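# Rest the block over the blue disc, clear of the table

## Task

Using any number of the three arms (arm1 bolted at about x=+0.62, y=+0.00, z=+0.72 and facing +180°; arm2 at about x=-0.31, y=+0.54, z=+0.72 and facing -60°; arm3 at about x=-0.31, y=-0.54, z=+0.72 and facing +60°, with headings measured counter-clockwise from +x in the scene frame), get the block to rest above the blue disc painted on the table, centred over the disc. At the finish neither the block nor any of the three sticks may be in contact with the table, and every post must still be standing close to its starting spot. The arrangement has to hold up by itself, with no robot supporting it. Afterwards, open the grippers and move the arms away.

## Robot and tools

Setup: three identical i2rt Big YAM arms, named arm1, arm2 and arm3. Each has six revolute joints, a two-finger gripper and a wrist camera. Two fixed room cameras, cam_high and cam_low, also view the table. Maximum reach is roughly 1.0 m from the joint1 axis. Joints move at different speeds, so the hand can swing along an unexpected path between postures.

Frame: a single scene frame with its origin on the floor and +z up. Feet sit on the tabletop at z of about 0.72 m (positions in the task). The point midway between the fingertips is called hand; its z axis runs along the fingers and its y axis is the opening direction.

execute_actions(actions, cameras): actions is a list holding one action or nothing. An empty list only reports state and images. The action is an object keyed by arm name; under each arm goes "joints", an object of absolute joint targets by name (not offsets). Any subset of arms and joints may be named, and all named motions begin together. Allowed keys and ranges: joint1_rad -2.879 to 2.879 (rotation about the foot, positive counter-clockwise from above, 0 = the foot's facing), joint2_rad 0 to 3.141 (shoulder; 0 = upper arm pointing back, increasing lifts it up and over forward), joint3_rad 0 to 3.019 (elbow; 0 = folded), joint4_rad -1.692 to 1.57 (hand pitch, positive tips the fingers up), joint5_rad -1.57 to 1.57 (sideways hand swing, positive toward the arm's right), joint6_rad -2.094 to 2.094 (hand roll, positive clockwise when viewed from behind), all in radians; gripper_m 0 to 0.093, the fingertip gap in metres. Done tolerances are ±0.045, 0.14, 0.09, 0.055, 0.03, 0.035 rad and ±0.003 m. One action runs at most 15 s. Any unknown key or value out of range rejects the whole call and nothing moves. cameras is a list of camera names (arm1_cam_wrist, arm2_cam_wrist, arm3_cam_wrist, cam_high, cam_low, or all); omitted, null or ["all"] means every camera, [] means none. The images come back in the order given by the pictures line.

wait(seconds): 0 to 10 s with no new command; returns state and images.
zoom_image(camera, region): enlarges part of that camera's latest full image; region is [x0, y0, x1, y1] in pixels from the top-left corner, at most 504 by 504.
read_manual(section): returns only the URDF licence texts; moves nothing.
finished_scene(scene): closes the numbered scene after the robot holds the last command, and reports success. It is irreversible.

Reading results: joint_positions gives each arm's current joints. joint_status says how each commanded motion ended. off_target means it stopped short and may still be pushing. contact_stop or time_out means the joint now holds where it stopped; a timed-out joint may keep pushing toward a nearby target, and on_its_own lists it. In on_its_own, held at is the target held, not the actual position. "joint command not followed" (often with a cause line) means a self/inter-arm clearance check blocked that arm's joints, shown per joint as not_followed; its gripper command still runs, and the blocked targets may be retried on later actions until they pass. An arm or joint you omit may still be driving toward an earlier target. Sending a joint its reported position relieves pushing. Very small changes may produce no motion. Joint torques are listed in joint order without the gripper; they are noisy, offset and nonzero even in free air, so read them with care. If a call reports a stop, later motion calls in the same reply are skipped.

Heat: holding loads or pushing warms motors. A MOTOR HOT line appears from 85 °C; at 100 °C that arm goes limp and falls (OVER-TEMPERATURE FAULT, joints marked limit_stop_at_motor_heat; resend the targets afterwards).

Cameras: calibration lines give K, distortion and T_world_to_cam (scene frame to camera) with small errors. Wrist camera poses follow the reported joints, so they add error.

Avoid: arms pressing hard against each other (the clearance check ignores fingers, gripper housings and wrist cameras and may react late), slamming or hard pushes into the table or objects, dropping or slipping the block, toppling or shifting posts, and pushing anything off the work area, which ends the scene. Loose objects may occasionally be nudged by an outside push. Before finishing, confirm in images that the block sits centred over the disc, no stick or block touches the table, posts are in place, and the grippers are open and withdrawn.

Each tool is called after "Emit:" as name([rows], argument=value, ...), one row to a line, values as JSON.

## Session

Emit:
execute_actions(actions=[])

Scene clock: 0.00 s.
Joint torques (N m, as the arm reports them, + toward a larger angle): no reading
arm1.joint_positions: joint1_rad=-0.186 joint2_rad=+0.619 joint3_rad=+1.418 joint4_rad=-1.398 joint5_rad=-0.049 joint6_rad=-0.201 gripper_m=+0.095
arm1.joint_status: not commanded
arm1.hand: x=+0.4019 y=+0.0459 z=+1.2692 quat_wxyz=(-0.073, +0.884, +0.000, -0.461) (m; scene frame)
arm2.joint_positions: joint1_rad=-0.263 joint2_rad=+0.473 joint3_rad=+1.427 joint4_rad=-1.391 joint5_rad=+0.239 joint6_rad=-0.373 gripper_m=+0.095
arm2.joint_status: not commanded
arm2.hand: x=-0.3017 y=+0.3817 z=+1.3621 quat_wxyz=(-0.286, -0.423, -0.723, +0.465) (m; scene frame)
arm3.joint_positions: joint1_rad=+0.233 joint2_rad=+0.448 joint3_rad=+1.324 joint4_rad=-1.369 joint5_rad=-0.022 joint6_rad=-0.336 gripper_m=+0.095
arm3.joint_status: not commanded
arm3.hand: x=-0.2499 y=-0.3724 z=+1.2728 quat_wxyz=(-0.451, +0.613, -0.604, -0.238) (m; scene frame)
pictures: arm1_cam_wrist, arm2_cam_wrist, arm3_cam_wrist, cam_high, cam_low
camera_calibration (this result's frames):
arm1_cam_wrist: T_world_to_cam=[[0.0733387, 0.989869, 0.121572, -0.233907], [0.944047, -0.029601, -0.32848, 0.0469928], [-0.321554, 0.13886, -0.936654, 1.43439], [0, 0, 0, 1]] pos_world=[0.434023, 0.0337487, 1.3874]
arm2_cam_wrist: T_world_to_cam=[[-0.879301, -0.206563, 0.42914, -0.769591], [-0.39838, 0.812791, -0.425045, 0.155066], [-0.261003, -0.544704, -0.796979, 1.33763], [0, 0, 0, 1]] pos_world=[-0.265801, 0.44361, 1.46224]
arm3_cam_wrist: T_world_to_cam=[[0.95542, -0.149824, 0.254411, -0.136227], [-0.0325611, -0.909894, -0.413561, 0.182168], [0.293449, 0.386841, -0.87421, 1.45509], [0, 0, 0, 1]] pos_world=[-0.290908, -0.417544, 1.38205]
Images, in order (width x height): arm1_cam_wrist 672x504, arm2_cam_wrist 672x504, arm3_cam_wrist 672x504, cam_high 672x504, cam_low 672x504.

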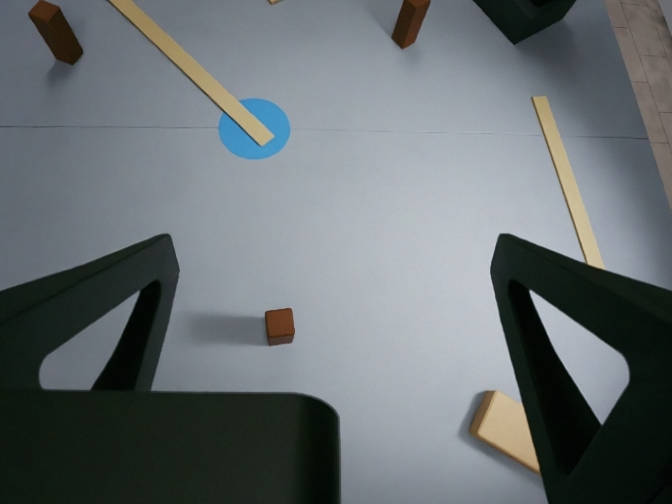

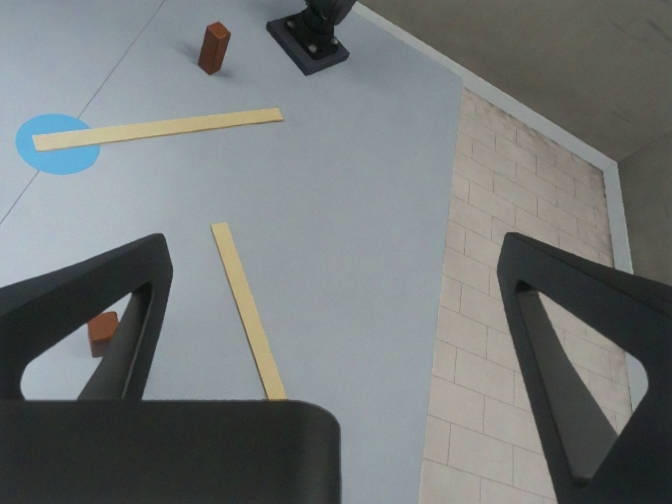

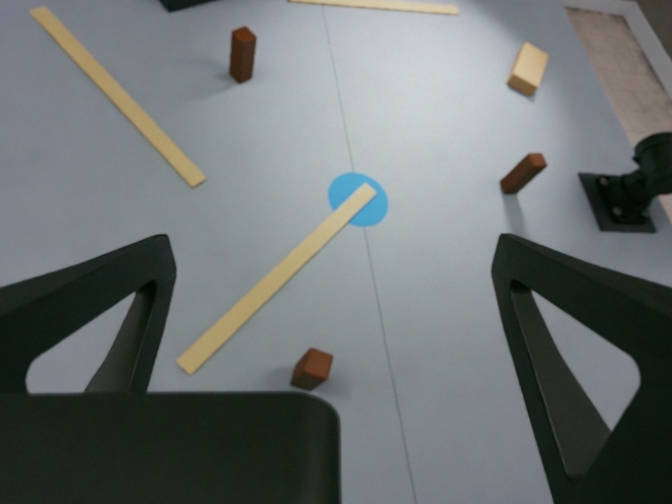

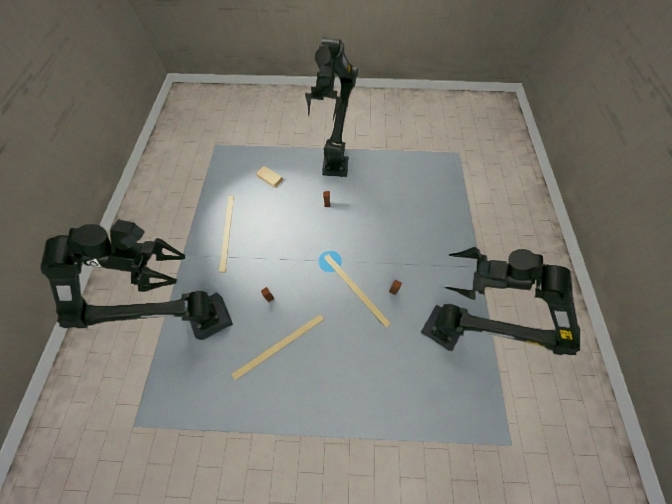

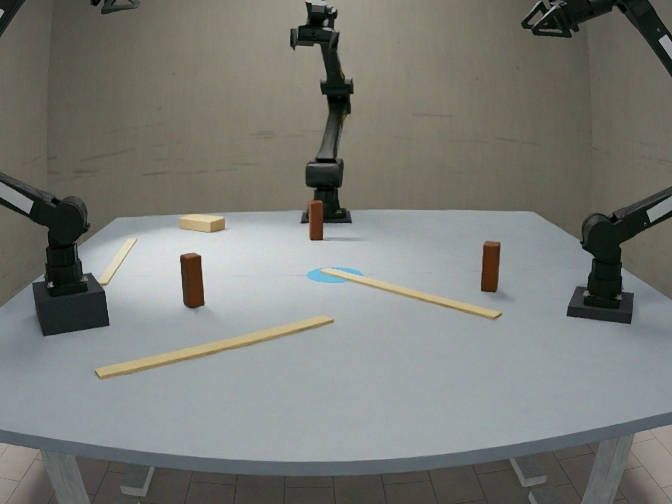

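Emit:
zoom_image(camera="cam_high", region=[200, 150, 368, 318])

Emit:
zoom_image(camera="cam_high", region=[220, 240, 420, 400])

Region (200, 150, 368, 318) of cam_high's 672x504 image, scaled by 3.000, with more detail than that image has.

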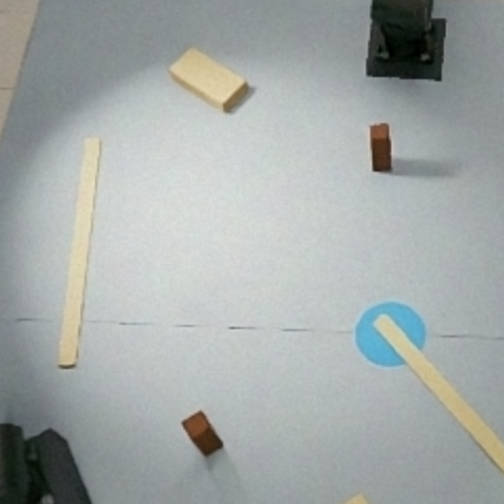

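Region (220, 240, 420, 400) of cam_high's 672x504 image, scaled by 2.520, with more detail than that image has; it fills the top 403 rows of this view, and the rest is white.

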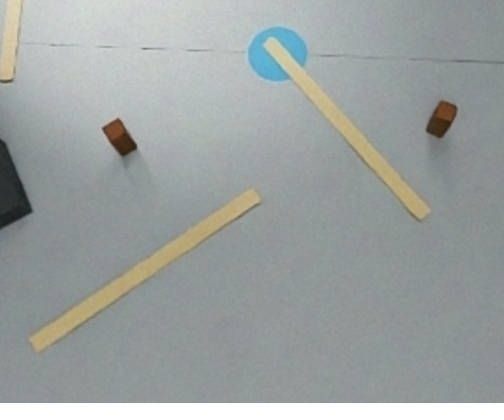

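Emit:
execute_actions([
  {"arm1": {"joints": {"joint1_rad": -0.942, "joint2_rad": 2.26, "joint3_rad": 2.10, "joint4_rad": -1.34, "joint5_rad": 0.0, "joint6_rad": -1.092, "gripper_m": 0.065}}, "arm2": {"joints": {"joint1_rad": -1.124, "joint2_rad": 1.468, "joint3_rad": 0.652, "joint4_rad": -0.725, "joint5_rad": 0.0, "joint6_rad": -1.233, "gripper_m": 0.065}}, "arm3": {"joints": {"joint1_rad": 0.263, "joint2_rad": 1.462, "joint3_rad": 0.842, "joint4_rad": -0.90, "joint5_rad": 0.0, "joint6_rad": 0.549, "gripper_m": 0.065}}},
])

Scene clock: 10.03 s.
Joint torques (N m, as the arm reports them, + toward a larger angle): arm1=[  0.7  -22.25  12.33   0.46  -0.02  -0.12] | arm2=[ 1.77 -9.63  7.13  0.52 -0.16 -0.17] | arm3=[ 0.05 -7.42  7.28  0.88  0.22  0.16]
arm1.joint_positions: joint1_rad=-0.946 joint2_rad=+2.256 joint3_rad=+2.083 joint4_rad=-1.341 joint5_rad=-0.002 joint6_rad=-1.081 gripper_m=+0.065
arm1.joint_status: all done
arm1.hand: x=+0.2296 y=+0.5868 z=+0.7934 quat_wxyz=(-0.020, +0.998, +0.049, -0.016) (m; scene frame)
arm2.joint_positions: joint1_rad=-1.122 joint2_rad=+1.465 joint3_rad=+0.645 joint4_rad=-0.738 joint5_rad=+0.001 joint6_rad=-1.224 gripper_m=+0.065
arm2.joint_status: all done
arm2.hand: x=-0.4800 y=+0.2735 z=+0.7806 quat_wxyz=(+0.002, -0.443, -0.896, +0.012) (m; scene frame)
arm3.joint_positions: joint1_rad=+0.256 joint2_rad=+1.456 joint3_rad=+0.827 joint4_rad=-0.912 joint5_rad=-0.003 joint6_rad=+0.534 gripper_m=+0.065
arm3.joint_status: all done
arm3.hand: x=-0.2016 y=-0.1910 z=+0.7829 quat_wxyz=(+0.000, +0.359, -0.933, -0.014) (m; scene frame)
pictures: arm1_cam_wrist, arm2_cam_wrist, arm3_cam_wrist, cam_high, cam_low
camera_calibration (this result's frames):
arm1_cam_wrist: T_world_to_cam=[[-0.0878345, 0.995308, 0.0405801, -0.600805], [0.82446, 0.0497734, 0.563728, -0.657589], [0.559063, 0.0829714, -0.824963, 0.600133], [0, 0, 0, 1]] pos_world=[0.153872, 0.580922, 0.89017]
arm2_cam_wrist: T_world_to_cam=[[-0.796081, -0.604643, 0.0257103, -0.235389], [-0.483133, 0.660536, 0.574696, -0.854662], [-0.364468, 0.445083, -0.817963, 0.464695], [0, 0, 0, 1]] pos_world=[-0.430937, 0.215381, 0.877326]
arm3_cam_wrist: T_world_to_cam=[[0.657264, -0.753371, -0.0209099, 0.00956355], [-0.613541, -0.550972, 0.565683, -0.66901], [-0.43769, -0.358974, -0.824358, 0.613583], [0, 0, 0, 1]] pos_world=[-0.148192, -0.141141, 0.884459]
Images, in order (width x height): arm1_cam_wrist 672x504, arm2_cam_wrist 672x504, arm3_cam_wrist 672x504, cam_high 672x504, cam_low 672x504.

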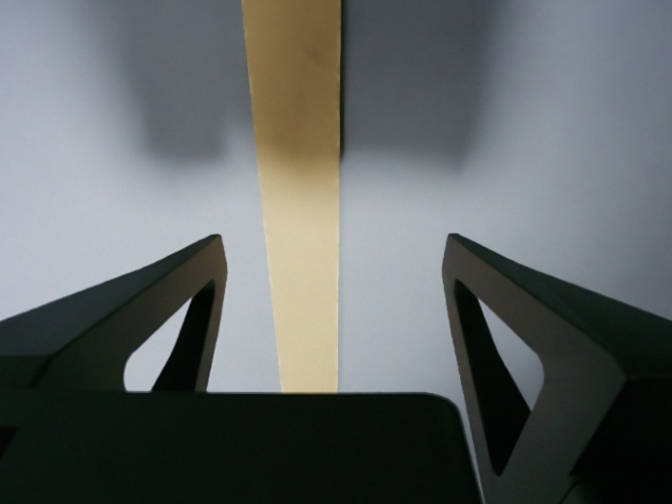

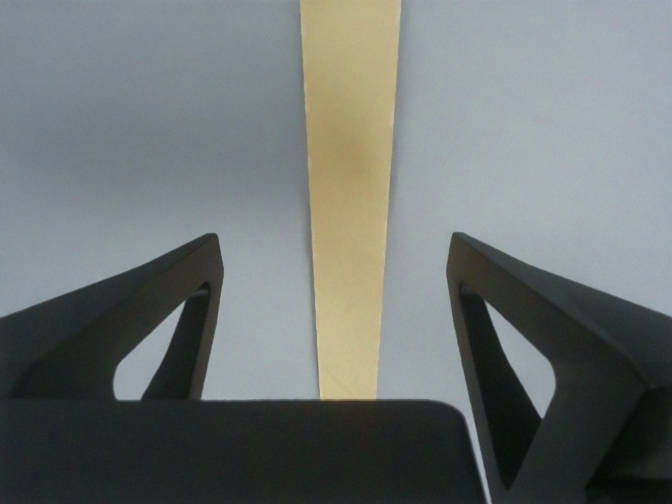

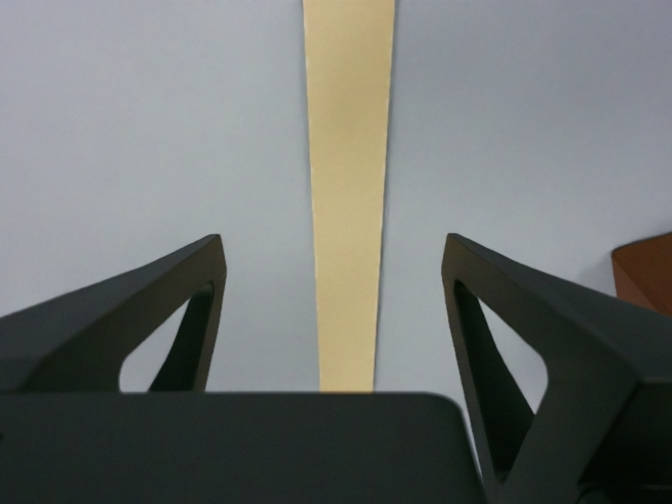

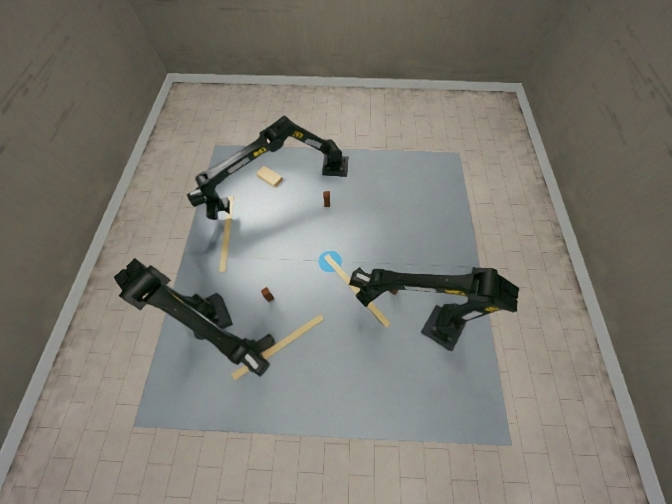

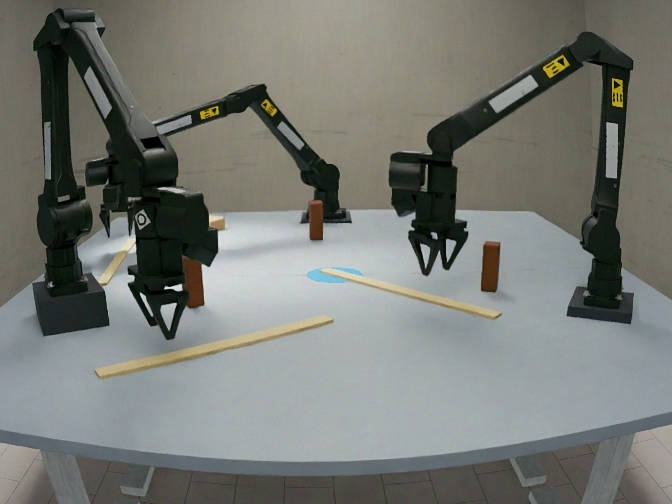

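Emit:
zoom_image(camera="arm1_cam_wrist", region=[210, 180, 462, 290])

Emit:
zoom_image(camera="arm2_cam_wrist", region=[210, 180, 462, 290])

Emit:
zoom_image(camera="arm3_cam_wrist", region=[210, 180, 462, 290])

Emit:
execute_actions(actions=[], cameras=[])

Region (210, 180, 462, 290) of arm1_cam_wrist's 672x504 image, scaled by 2.000, with more detail than that image has; it fills the top 220 rows of this view, and the rest is white.

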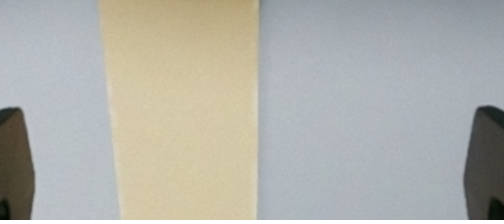

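Region (210, 180, 462, 290) of arm2_cam_wrist's 672x504 image, scaled by 2.000, with more detail than that image has; it fills the top 220 rows of this view, and the rest is white.

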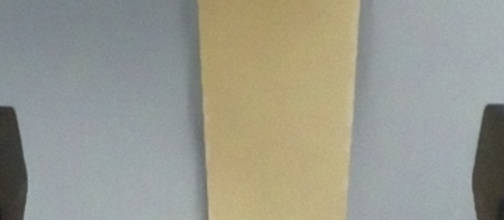

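Region (210, 180, 462, 290) of arm3_cam_wrist's 672x504 image, scaled by 2.000, with more detail than that image has; it fills the top 220 rows of this view, and the rest is white.

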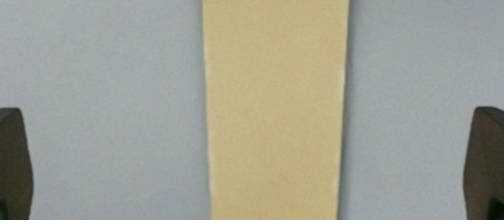

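Scene clock: 11.57 s.
Joint torques (N m, as the arm reports them, + toward a larger angle): arm1=[  0.69 -22.28  12.41   0.46  -0.02  -0.12] | arm2=[ 1.89 -9.66  7.02  0.44 -0.18 -0.18] | arm3=[ 0.24 -7.71  7.2   0.93  0.24  0.16]
arm1.joint_positions: joint1_rad=-0.946 joint2_rad=+2.256 joint3_rad=+2.083 joint4_rad=-1.341 joint5_rad=-0.002 joint6_rad=-1.082 gripper_m=+0.065
arm1.joint_status: all done
arm1.hand: x=+0.2296 y=+0.5868 z=+0.7934 quat_wxyz=(-0.020, +0.998, +0.049, -0.016) (m; scene frame)
arm2.joint_positions: joint1_rad=-1.122 joint2_rad=+1.465 joint3_rad=+0.645 joint4_rad=-0.738 joint5_rad=+0.001 joint6_rad=-1.224 gripper_m=+0.065
arm2.joint_status: all done
arm2.hand: x=-0.4800 y=+0.2735 z=+0.7806 quat_wxyz=(+0.002, -0.443, -0.896, +0.012) (m; scene frame)
arm3.joint_positions: joint1_rad=+0.256 joint2_rad=+1.456 joint3_rad=+0.827 joint4_rad=-0.912 joint5_rad=-0.003 joint6_rad=+0.534 gripper_m=+0.065
arm3.joint_status: all done
arm3.hand: x=-0.2016 y=-0.1910 z=+0.7829 quat_wxyz=(+0.000, +0.359, -0.933, -0.014) (m; scene frame)
pictures: none
No camera images: the call's "cameras" was empty. Leave "cameras" out to get every camera's image.

Emit:
execute_actions([
  {"arm1": {"joints": {"joint2_rad": 2.295, "joint3_rad": 2.025, "joint4_rad": -1.282}}, "arm2": {"joints": {"joint2_rad": 1.62, "joint3_rad": 0.632, "joint4_rad": -0.556}}, "arm3": {"joints": {"joint2_rad": 1.575, "joint3_rad": 0.766, "joint4_rad": -0.718}}},
], cameras=["arm1_cam_wrist", "arm2_cam_wrist", "arm3_cam_wrist", "cam_low"])

Emit:
zoom_image(camera="arm1_cam_wrist", region=[210, 180, 462, 290])

Emit:
zoom_image(camera="arm2_cam_wrist", region=[210, 180, 462, 290])

Emit:
zoom_image(camera="arm3_cam_wrist", region=[210, 180, 462, 290])

Scene clock: 15.83 s.
Joint torques (N m, as the arm reports them, + toward a larger angle): arm1=[  0.72 -20.53   9.77   1.    -0.02  -0.12] | arm2=[  2.02 -11.08   5.11   0.46  -0.15  -0.17] | arm3=[-0.32 -8.39  5.43  1.38  0.08  0.13]
arm1.joint_positions: joint1_rad=-0.946 joint2_rad=+2.266 joint3_rad=+2.033 joint4_rad=-1.298 joint5_rad=-0.002 joint6_rad=-1.082 gripper_m=+0.065
arm1.joint_status: all done
arm1.hand: x=+0.2332 y=+0.5811 z=+0.7673 quat_wxyz=(-0.012, +0.999, +0.049, -0.011) (m; scene frame)
arm2.joint_positions: joint1_rad=-1.122 joint2_rad=+1.618 joint3_rad=+0.635 joint4_rad=-0.569 joint5_rad=+0.002 joint6_rad=-1.224 gripper_m=+0.065
arm2.joint_status: all done
arm2.hand: x=-0.4861 y=+0.2642 z=+0.7333 quat_wxyz=(+0.003, -0.443, -0.896, +0.015) (m; scene frame)
arm3.joint_positions: joint1_rad=+0.258 joint2_rad=+1.572 joint3_rad=+0.764 joint4_rad=-0.743 joint5_rad=+0.000 joint6_rad=+0.537 gripper_m=+0.065
arm3.joint_status: all done
arm3.hand: x=-0.2038 y=-0.1942 z=+0.7259 quat_wxyz=(+0.002, +0.359, -0.933, -0.009) (m; scene frame)
pictures: arm1_cam_wrist, arm2_cam_wrist, arm3_cam_wrist, cam_low
camera_calibration (this result's frames):
arm1_cam_wrist: T_world_to_cam=[[-0.0886262, 0.995755, 0.024858, -0.581799], [0.818787, 0.0586185, 0.571097, -0.655101], [0.567215, 0.0709676, -0.820506, 0.578768], [0, 0, 0, 1]] pos_world=[0.156539, 0.576656, 0.863472]
arm2_cam_wrist: T_world_to_cam=[[-0.795764, -0.60482, 0.0308586, -0.248272], [-0.481535, 0.662813, 0.573414, -0.823133], [-0.367266, 0.441443, -0.818684, 0.428049], [0, 0, 0, 1]] pos_world=[-0.436725, 0.206464, 0.830094]
arm3_cam_wrist: T_world_to_cam=[[0.656467, -0.75424, -0.0131599, 0.00143464], [-0.614058, -0.544426, 0.571431, -0.642859], [-0.438161, -0.367044, -0.820545, 0.560068], [0, 0, 0, 1]] pos_world=[-0.150295, -0.143338, 0.826929]
Images, in order (width x height): arm1_cam_wrist 672x504, arm2_cam_wrist 672x504, arm3_cam_wrist 672x504, cam_low 672x504.

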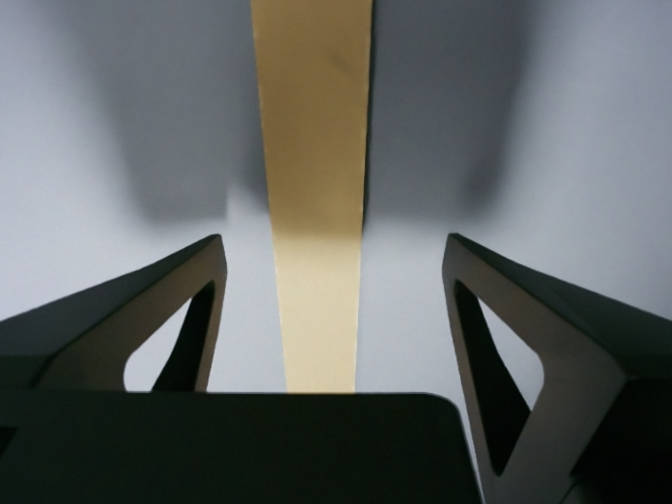

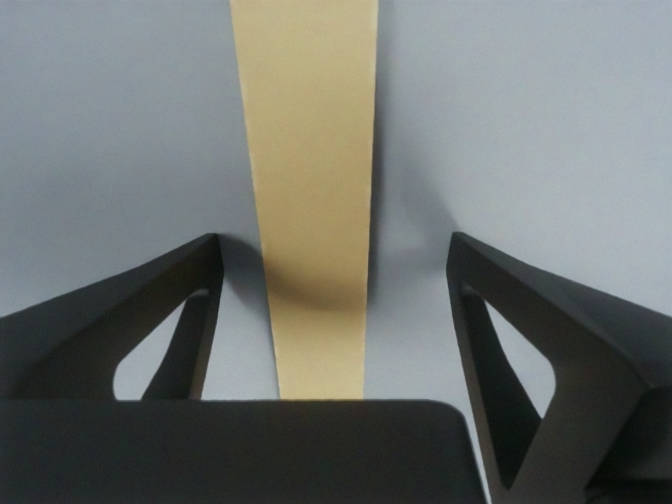

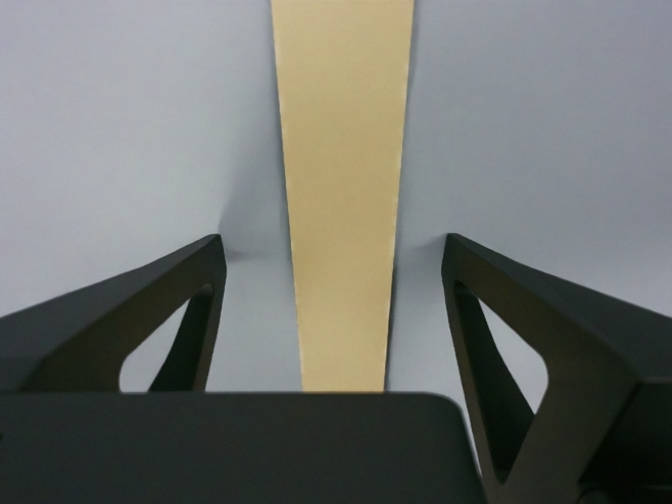

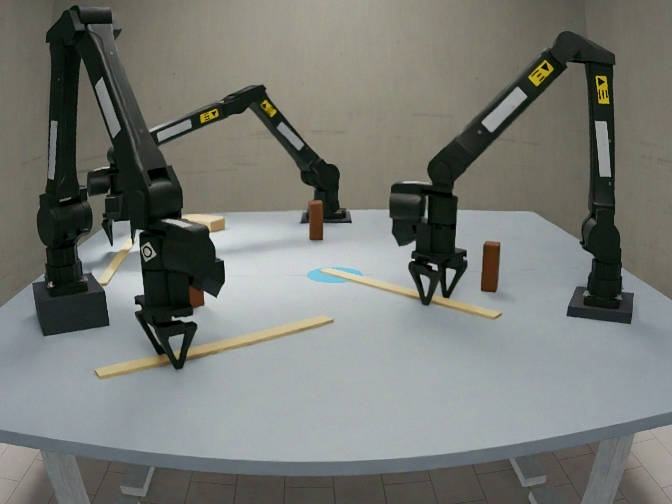

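Region (210, 180, 462, 290) of arm1_cam_wrist's 672x504 image, scaled by 2.000, with more detail than that image has; it fills the top 220 rows of this view, and the rest is white.

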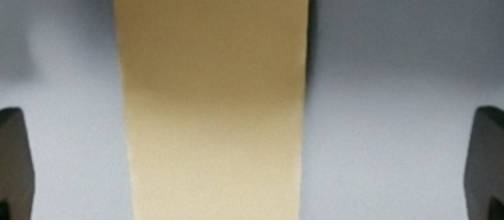

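Region (210, 180, 462, 290) of arm2_cam_wrist's 672x504 image, scaled by 2.000, with more detail than that image has; it fills the top 220 rows of this view, and the rest is white.

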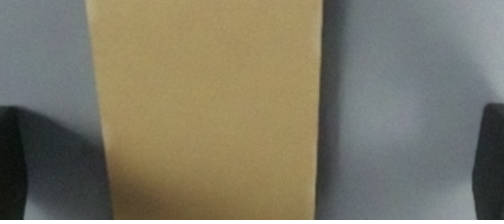

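Region (210, 180, 462, 290) of arm3_cam_wrist's 672x504 image, scaled by 2.000, with more detail than that image has; it fills the top 220 rows of this view, and the rest is white.

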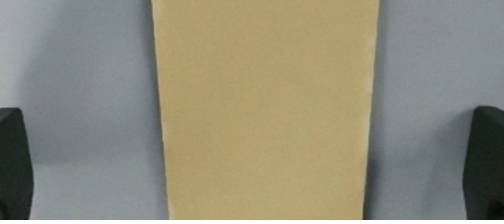

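Emit:
execute_actions([
  {"arm1": {"joints": {"joint2_rad": 2.28, "joint3_rad": 1.974, "joint4_rad": -1.254}}, "arm2": {"joints": {"joint3_rad": 0.62}}, "arm3": {"joints": {"joint3_rad": 0.757}}},
], cameras=["arm1_cam_wrist", "arm2_cam_wrist", "arm3_cam_wrist", "cam_high"])

Emit:
zoom_image(camera="arm1_cam_wrist", region=[210, 180, 462, 290])

Emit:
zoom_image(camera="arm2_cam_wrist", region=[210, 180, 462, 290])

Emit:
zoom_image(camera="arm3_cam_wrist", region=[210, 180, 462, 290])

Scene clock: 17.63 s.
Joint torques (N m, as the arm reports them, + toward a larger angle): arm1=[  0.65 -21.22   9.34   0.91  -0.04  -0.11] | arm2=[  1.61 -10.58   4.32   0.36  -0.14  -0.12] | arm3=[ 0.11 -8.3   4.77  1.37  0.06  0.12]
arm1.joint_positions: joint1_rad=-0.946 joint2_rad=+2.264 joint3_rad=+1.984 joint4_rad=-1.268 joint5_rad=-0.002 joint6_rad=-1.083 gripper_m=+0.065
arm1.joint_status: all done
arm1.hand: x=+0.2383 y=+0.5735 z=+0.7506 quat_wxyz=(-0.005, +0.999, +0.050, -0.007) (m; scene frame)
arm2.joint_positions: joint1_rad=-1.122 joint2_rad=+1.618 joint3_rad=+0.630 joint4_rad=-0.567 joint5_rad=+0.002 joint6_rad=-1.224 gripper_m=+0.065
arm2.joint_status: all done
arm2.hand: x=-0.4850 y=+0.2659 z=+0.7324 quat_wxyz=(+0.003, -0.443, -0.897, +0.014) (m; scene frame)
arm3.joint_positions: joint1_rad=+0.258 joint2_rad=+1.572 joint3_rad=+0.764 joint4_rad=-0.743 joint5_rad=+0.000 joint6_rad=+0.537 gripper_m=+0.065
arm3.joint_status: all done
arm3.hand: x=-0.2038 y=-0.1942 z=+0.7259 quat_wxyz=(+0.002, +0.359, -0.933, -0.009) (m; scene frame)
pictures: arm1_cam_wrist, arm2_cam_wrist, arm3_cam_wrist, cam_high
camera_calibration (this result's frames):
arm1_cam_wrist: T_world_to_cam=[[-0.0900032, 0.995884, 0.0106533, -0.562439], [0.813292, 0.0673189, 0.577948, -0.658085], [0.574852, 0.0606815, -0.816004, 0.563449], [0, 0, 0, 1]] pos_world=[0.160694, 0.570235, 0.846107]
arm2_cam_wrist: T_world_to_cam=[[-0.795571, -0.60518, 0.0287121, -0.244576], [-0.482491, 0.661521, 0.574102, -0.823854], [-0.366429, 0.442885, -0.81828, 0.426699], [0, 0, 0, 1]] pos_world=[-0.435724, 0.208005, 0.829158]
arm3_cam_wrist: T_world_to_cam=[[0.656467, -0.75424, -0.0131599, 0.00143464], [-0.614058, -0.544426, 0.571431, -0.642859], [-0.438161, -0.367044, -0.820545, 0.560068], [0, 0, 0, 1]] pos_world=[-0.150295, -0.143338, 0.826929]
Images, in order (width x height): arm1_cam_wrist 672x504, arm2_cam_wrist 672x504, arm3_cam_wrist 672x504, cam_high 672x504.

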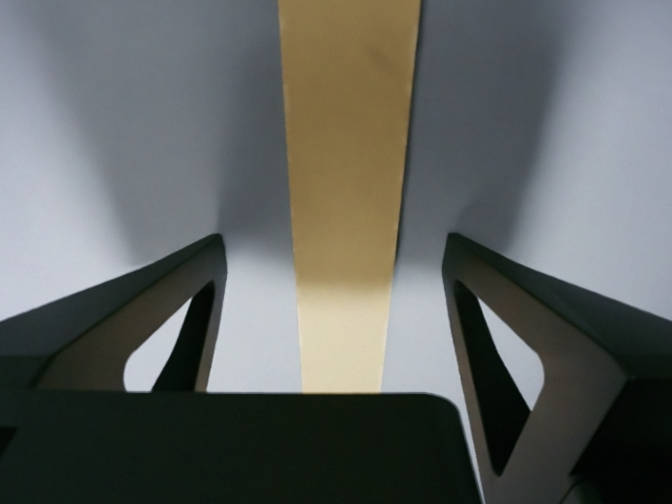

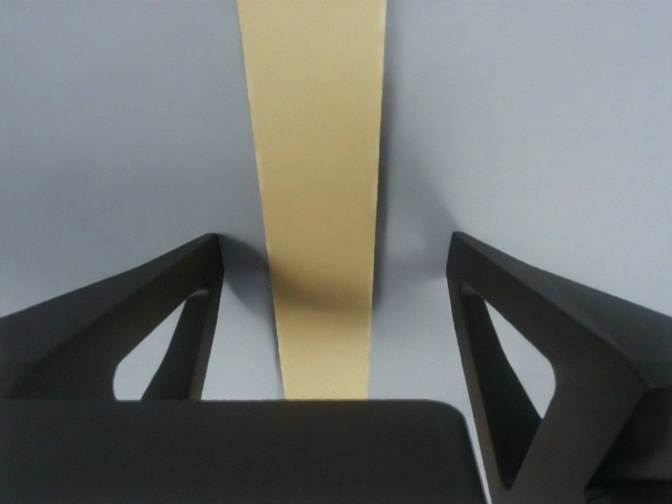

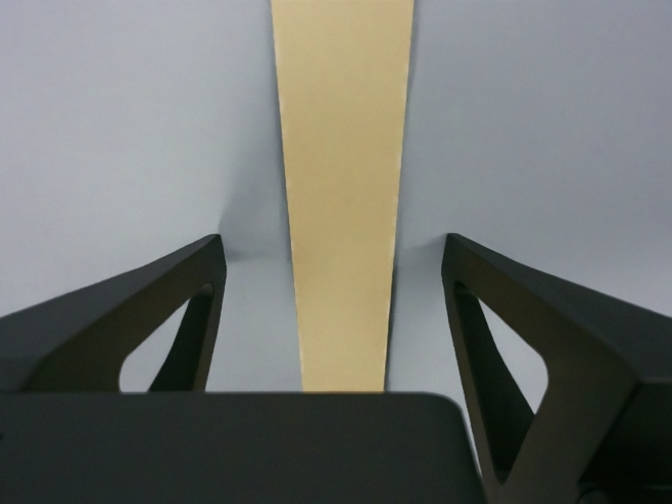

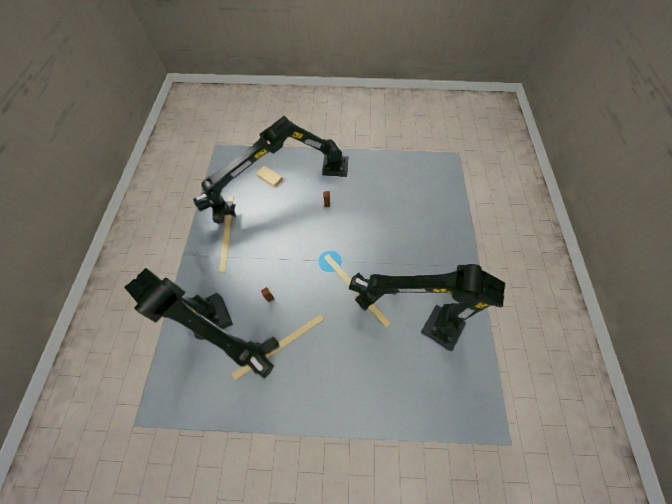

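Region (210, 180, 462, 290) of arm1_cam_wrist's 672x504 image, scaled by 2.000, with more detail than that image has; it fills the top 220 rows of this view, and the rest is white.

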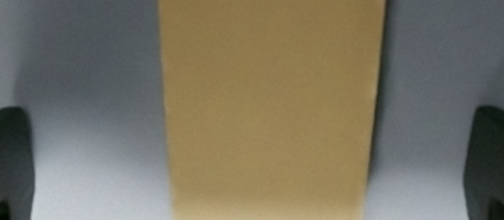

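Region (210, 180, 462, 290) of arm2_cam_wrist's 672x504 image, scaled by 2.000, with more detail than that image has; it fills the top 220 rows of this view, and the rest is white.

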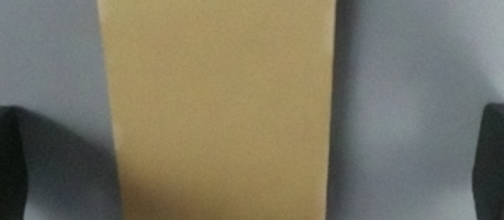

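Region (210, 180, 462, 290) of arm3_cam_wrist's 672x504 image, scaled by 2.000, with more detail than that image has; it fills the top 220 rows of this view, and the rest is white.

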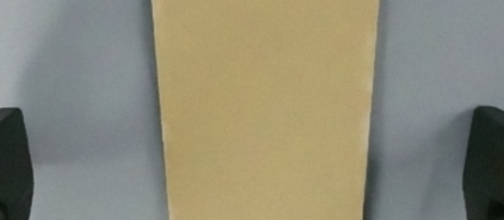

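Emit:
execute_actions([
  {"arm1": {"joints": {"gripper_m": 0.0}}, "arm2": {"joints": {"joint3_rad": 0.632, "gripper_m": 0.0}}, "arm3": {"joints": {"joint3_rad": 0.766, "gripper_m": 0.0}}},
], cameras=["arm1_cam_wrist", "arm2_cam_wrist", "arm3_cam_wrist", "cam_high"])

Emit:
zoom_image(camera="cam_high", region=[180, 150, 348, 318])

Emit:
zoom_image(camera="cam_high", region=[220, 240, 420, 400])

Scene clock: 18.67 s.
Joint torques (N m, as the arm reports them, + toward a larger angle): arm1=[  0.74 -21.21   9.31   0.92  -0.04  -0.11] | arm2=[  1.62 -10.61   5.21   0.28  -0.14  -0.14] | arm3=[ 0.15 -8.45  5.43  0.83 -0.01  0.13]
arm1.joint_positions: joint1_rad=-0.946 joint2_rad=+2.264 joint3_rad=+1.984 joint4_rad=-1.267 joint5_rad=-0.002 joint6_rad=-1.083 gripper_m=+0.028
arm1.joint_status: gripper_m off_target (ended at +0.028, target +0.000)
arm1.hand: x=+0.2382 y=+0.5736 z=+0.7506 quat_wxyz=(-0.005, +0.999, +0.050, -0.007) (m; scene frame)
arm2.joint_positions: joint1_rad=-1.122 joint2_rad=+1.617 joint3_rad=+0.630 joint4_rad=-0.566 joint5_rad=+0.001 joint6_rad=-1.225 gripper_m=+0.028
arm2.joint_status: gripper_m off_target (ended at +0.028, target +0.000); the others done
arm2.hand: x=-0.4851 y=+0.2657 z=+0.7325 quat_wxyz=(+0.003, -0.442, -0.897, +0.014) (m; scene frame)
arm3.joint_positions: joint1_rad=+0.258 joint2_rad=+1.572 joint3_rad=+0.764 joint4_rad=-0.731 joint5_rad=+0.002 joint6_rad=+0.537 gripper_m=+0.028
arm3.joint_status: gripper_m off_target (ended at +0.028, target +0.000); the others done
arm3.hand: x=-0.2027 y=-0.1916 z=+0.7260 quat_wxyz=(-0.002, +0.359, -0.933, -0.014) (m; scene frame)
pictures: arm1_cam_wrist, arm2_cam_wrist, arm3_cam_wrist, cam_high
camera_calibration (this result's frames):
arm1_cam_wrist: T_world_to_cam=[[-0.0899991, 0.995881, 0.0109885, -0.562772], [0.813415, 0.0671339, 0.577797, -0.657859], [0.57468, 0.0609395, -0.816106, 0.563445], [0, 0, 0, 1]] pos_world=[0.160662, 0.570283, 0.846124]
arm2_cam_wrist: T_world_to_cam=[[-0.795093, -0.605762, 0.0296626, -0.245109], [-0.482822, 0.66181, 0.573489, -0.823585], [-0.367029, 0.441655, -0.818676, 0.427204], [0, 0, 0, 1]] pos_world=[-0.435734, 0.207902, 0.829329]
arm3_cam_wrist: T_world_to_cam=[[0.656396, -0.754205, -0.0178893, 0.00611935], [-0.616907, -0.550251, 0.562716, -0.636167], [-0.434247, -0.358328, -0.826457, 0.568293], [0, 0, 0, 1]] pos_world=[-0.149693, -0.141801, 0.82776]
Images, in order (width x height): arm1_cam_wrist 672x504, arm2_cam_wrist 672x504, arm3_cam_wrist 672x504, cam_high 672x504.

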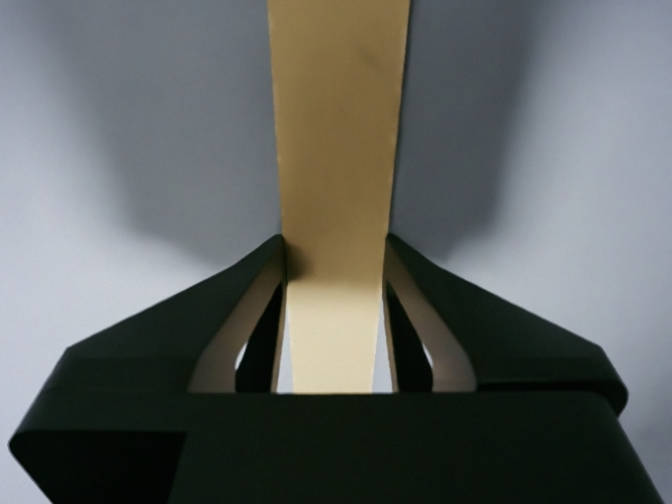

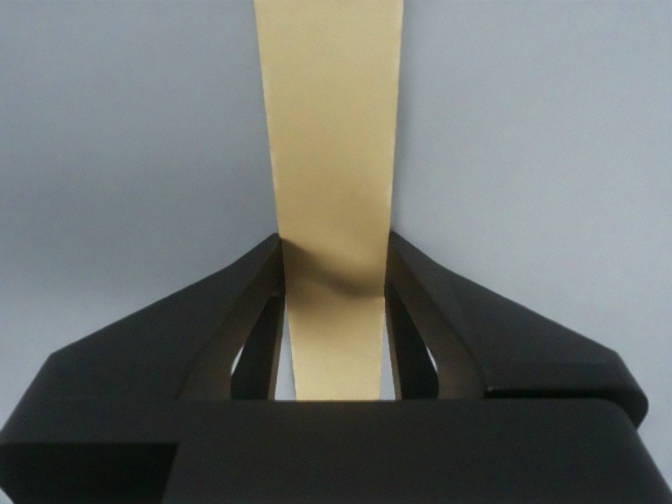

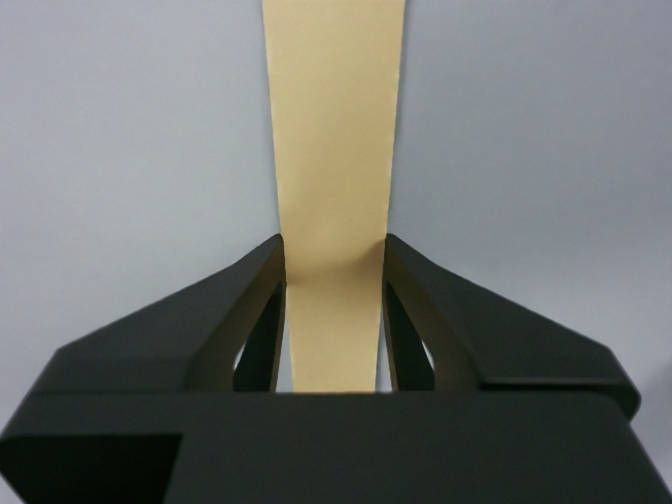

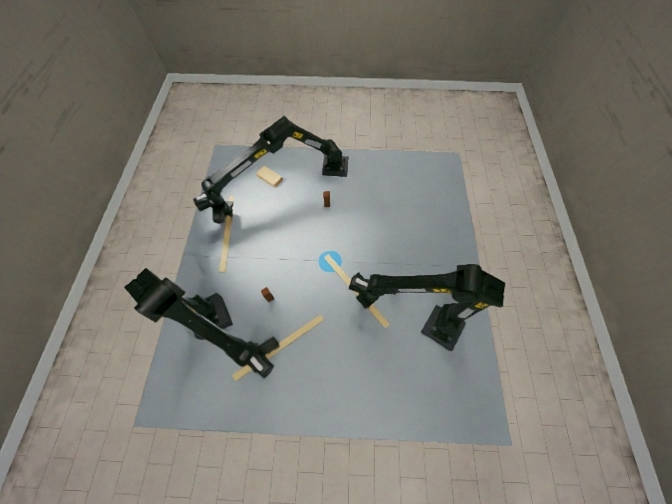

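Region (180, 150, 348, 318) of cam_high's 672x504 image, scaled by 3.000, with more detail than that image has.

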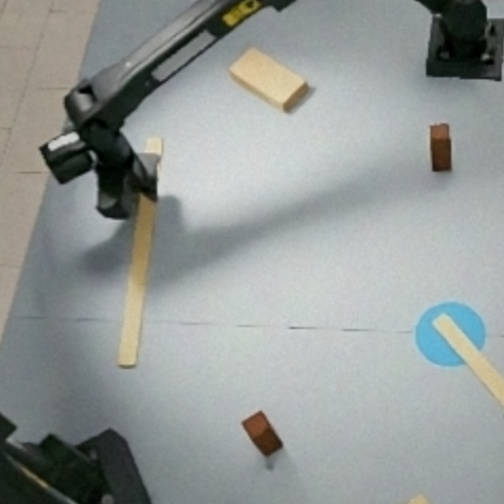

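Region (220, 240, 420, 400) of cam_high's 672x504 image, scaled by 2.520, with more detail than that image has; it fills the top 403 rows of this view, and the rest is white.

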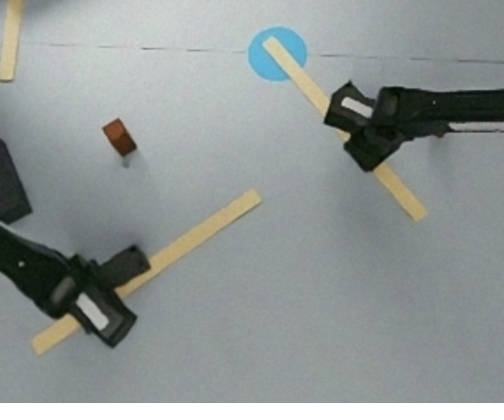

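Emit:
execute_actions([
  {"arm1": {"joints": {"joint2_rad": 1.55}}, "arm2": {"joints": {"joint2_rad": 1.385, "joint3_rad": 0.915}}, "arm3": {"joints": {"joint2_rad": 1.31, "joint3_rad": 0.995}}},
], cameras=["cam_high", "cam_low"])

Scene clock: 29.73 s.
Joint torques (N m, as the arm reports them, + toward a larger angle): arm1=[  0.62 -14.51  11.89   1.92  -0.03  -0.04] | arm2=[  1.8  -11.87   9.89   0.95  -0.14  -0.1 ] | arm3=[ 0.01 -7.32  9.46  1.37  0.    0.08]
arm1.joint_positions: joint1_rad=-0.946 joint2_rad=+1.558 joint3_rad=+1.970 joint4_rad=-1.264 joint5_rad=-0.002 joint6_rad=-1.085 gripper_m=+0.028
arm1.joint_status: all done
arm1.hand: x=+0.2893 y=+0.5009 z=+1.2020 quat_wxyz=(-0.298, +0.936, +0.047, -0.181) (m; scene frame)
arm2.joint_positions: joint1_rad=-1.122 joint2_rad=+1.382 joint3_rad=+0.909 joint4_rad=-0.558 joint5_rad=+0.001 joint6_rad=-1.227 gripper_m=+0.028
arm2.joint_status: all done
arm2.hand: x=-0.5712 y=+0.1315 z=+0.9232 quat_wxyz=(+0.032, -0.425, -0.863, +0.270) (m; scene frame)
arm3.joint_positions: joint1_rad=+0.258 joint2_rad=+1.301 joint3_rad=+0.974 joint4_rad=-0.723 joint5_rad=+0.002 joint6_rad=+0.537 gripper_m=+0.028
arm3.joint_status: all done
arm3.hand: x=-0.1675 y=-0.0872 z=+0.9155 quat_wxyz=(-0.152, +0.345, -0.904, -0.203) (m; scene frame)
pictures: cam_high, cam_low
Images, in order (width x height): cam_high 672x504, cam_low 672x504.

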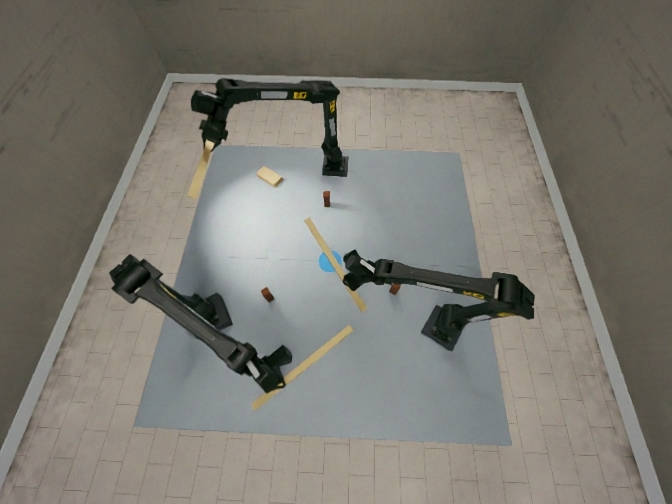

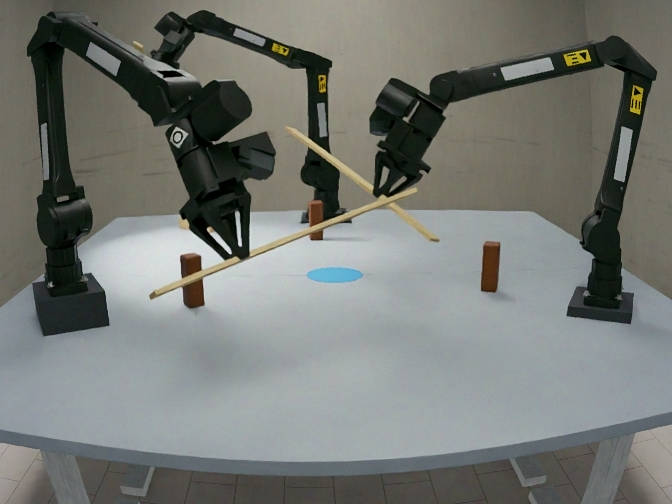

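Emit:
execute_actions([
  {"arm1": {"joints": {"joint1_rad": -0.19, "joint2_rad": 1.265, "joint3_rad": 0.95, "joint4_rad": -1.022, "joint6_rad": -0.085}}, "arm2": {"joints": {"joint1_rad": -0.245, "joint3_rad": 0.875, "joint4_rad": -0.862, "joint6_rad": -0.06}}, "arm3": {"joints": {"joint1_rad": -0.205, "joint2_rad": 1.335, "joint3_rad": 0.96, "joint4_rad": -0.997, "joint6_rad": -0.10}}},
])

Emit:
zoom_image(camera="cam_low", region=[140, 130, 540, 330])

Emit:
zoom_image(camera="cam_high", region=[240, 160, 430, 330])

Scene clock: 33.10 s.
Joint torques (N m, as the arm reports them, + toward a larger angle): arm1=[ 0.67 -9.13 10.52  1.18  0.03  0.09] | arm2=[  1.91 -10.73   8.91  -0.02  -0.04   0.08] | arm3=[ 0.39 -7.45  7.53  0.37  0.01 -0.18]
arm1.joint_positions: joint1_rad=-0.194 joint2_rad=+1.273 joint3_rad=+0.952 joint4_rad=-1.032 joint5_rad=-0.001 joint6_rad=-0.096 gripper_m=+0.028
arm1.joint_status: all done
arm1.hand: x=+0.2393 y=+0.0910 z=+0.8797 quat_wxyz=(-0.013, +0.992, -0.067, -0.107) (m; scene frame)
arm2.joint_positions: joint1_rad=-0.244 joint2_rad=+1.382 joint3_rad=+0.872 joint4_rad=-0.852 joint5_rad=+0.000 joint6_rad=-0.070 gripper_m=+0.028
arm2.joint_status: all done
arm2.hand: x=-0.1883 y=+0.1546 z=+0.8788 quat_wxyz=(-0.082, -0.558, -0.823, +0.070) (m; scene frame)
arm3.joint_positions: joint1_rad=-0.212 joint2_rad=+1.330 joint3_rad=+0.958 joint4_rad=-0.990 joint5_rad=+0.000 joint6_rad=-0.085 gripper_m=+0.028
arm3.joint_status: all done
arm3.hand: x=-0.0262 y=-0.2466 z=+0.8712 quat_wxyz=(-0.090, +0.426, -0.899, -0.039) (m; scene frame)
pictures: arm1_cam_wrist, arm2_cam_wrist, arm3_cam_wrist, cam_high, cam_low
camera_calibration (this result's frames):
arm1_cam_wrist: T_world_to_cam=[[0.14591, 0.989259, 0.0087165, -0.137336], [0.905256, -0.137063, 0.402151, -0.549774], [0.399026, -0.0507871, -0.915532, 0.837172], [0, 0, 0, 1]] pos_world=[0.183672, 0.103025, 0.988747]
arm2_cam_wrist: T_world_to_cam=[[-0.931204, -0.363645, 0.0249281, -0.139557], [-0.325204, 0.859759, 0.393772, -0.533653], [-0.164625, 0.358575, -0.91887, 0.843949], [0, 0, 0, 1]] pos_world=[-0.164567, 0.105445, 0.989096]
arm3_cam_wrist: T_world_to_cam=[[0.761494, -0.648106, 0.00922805, -0.143367], [-0.595816, -0.694308, 0.403658, -0.535681], [-0.255206, -0.312881, -0.914863, 0.838123], [0, 0, 0, 1]] pos_world=[0.0038999, -0.202612, 0.984323]
Images, in order (width x height): arm1_cam_wrist 672x504, arm2_cam_wrist 672x504, arm3_cam_wrist 672x504, cam_high 672x504, cam_low 672x504.

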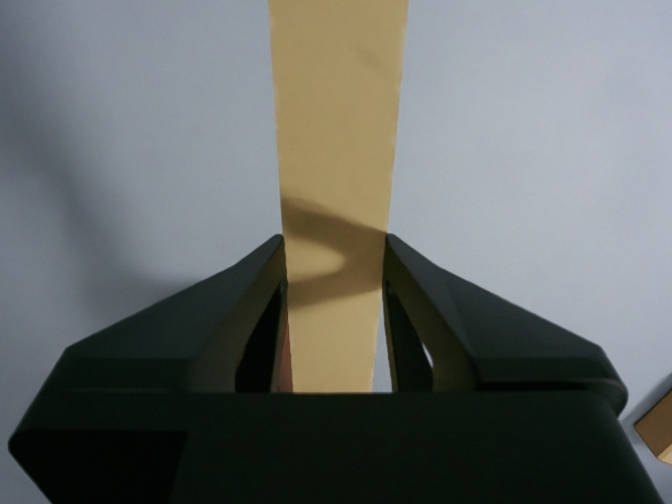

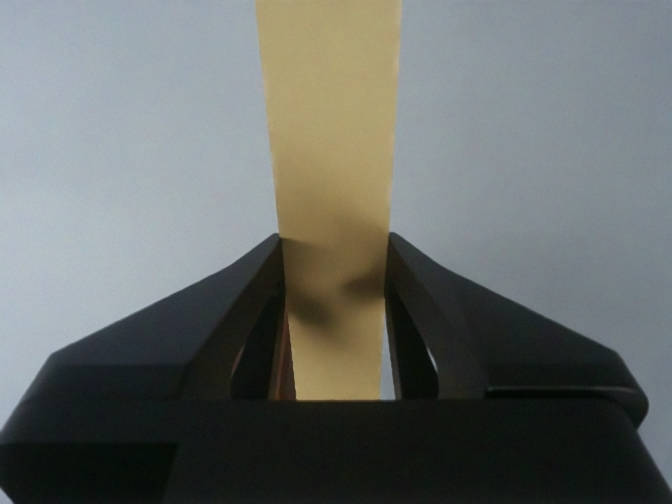

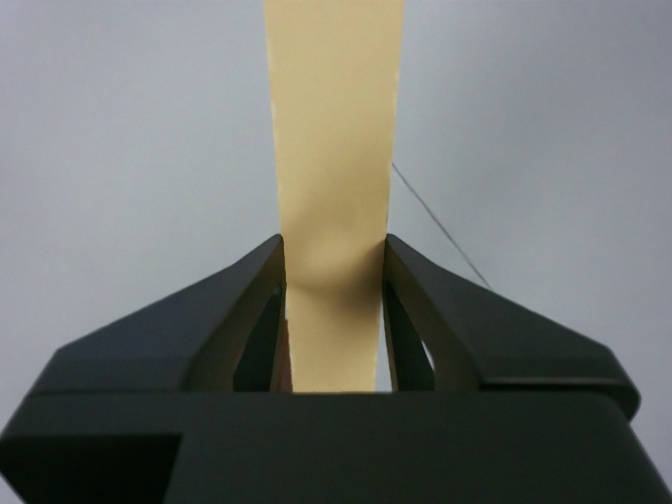

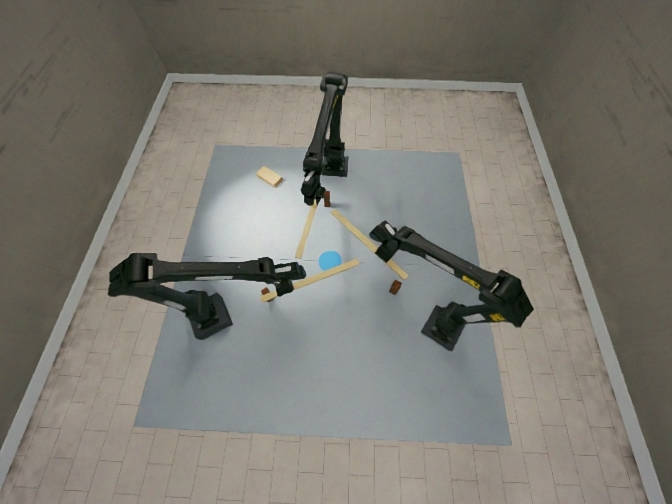

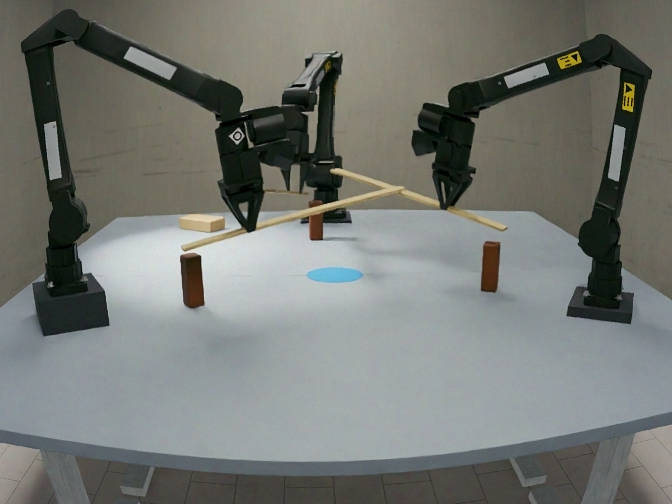

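Region (140, 130, 540, 330) of cam_low's 672x504 image, scaled by 1.260, with more detail than that image has.

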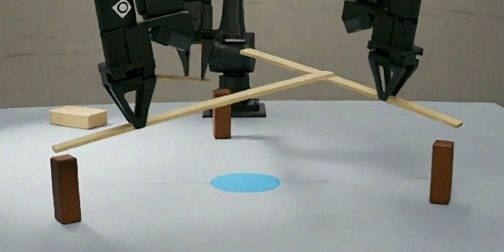

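Region (240, 160, 430, 330) of cam_high's 672x504 image, scaled by 2.653, with more detail than that image has; it fills the top 451 rows of this view, and the rest is white.

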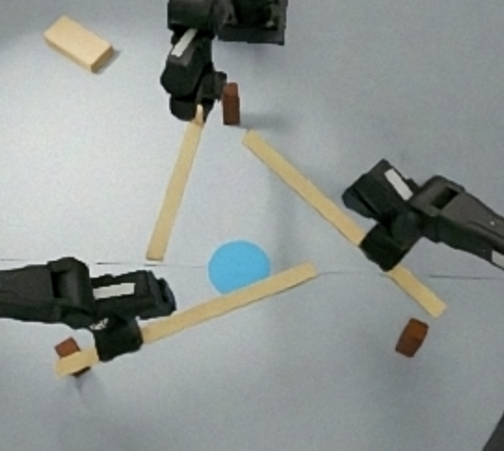

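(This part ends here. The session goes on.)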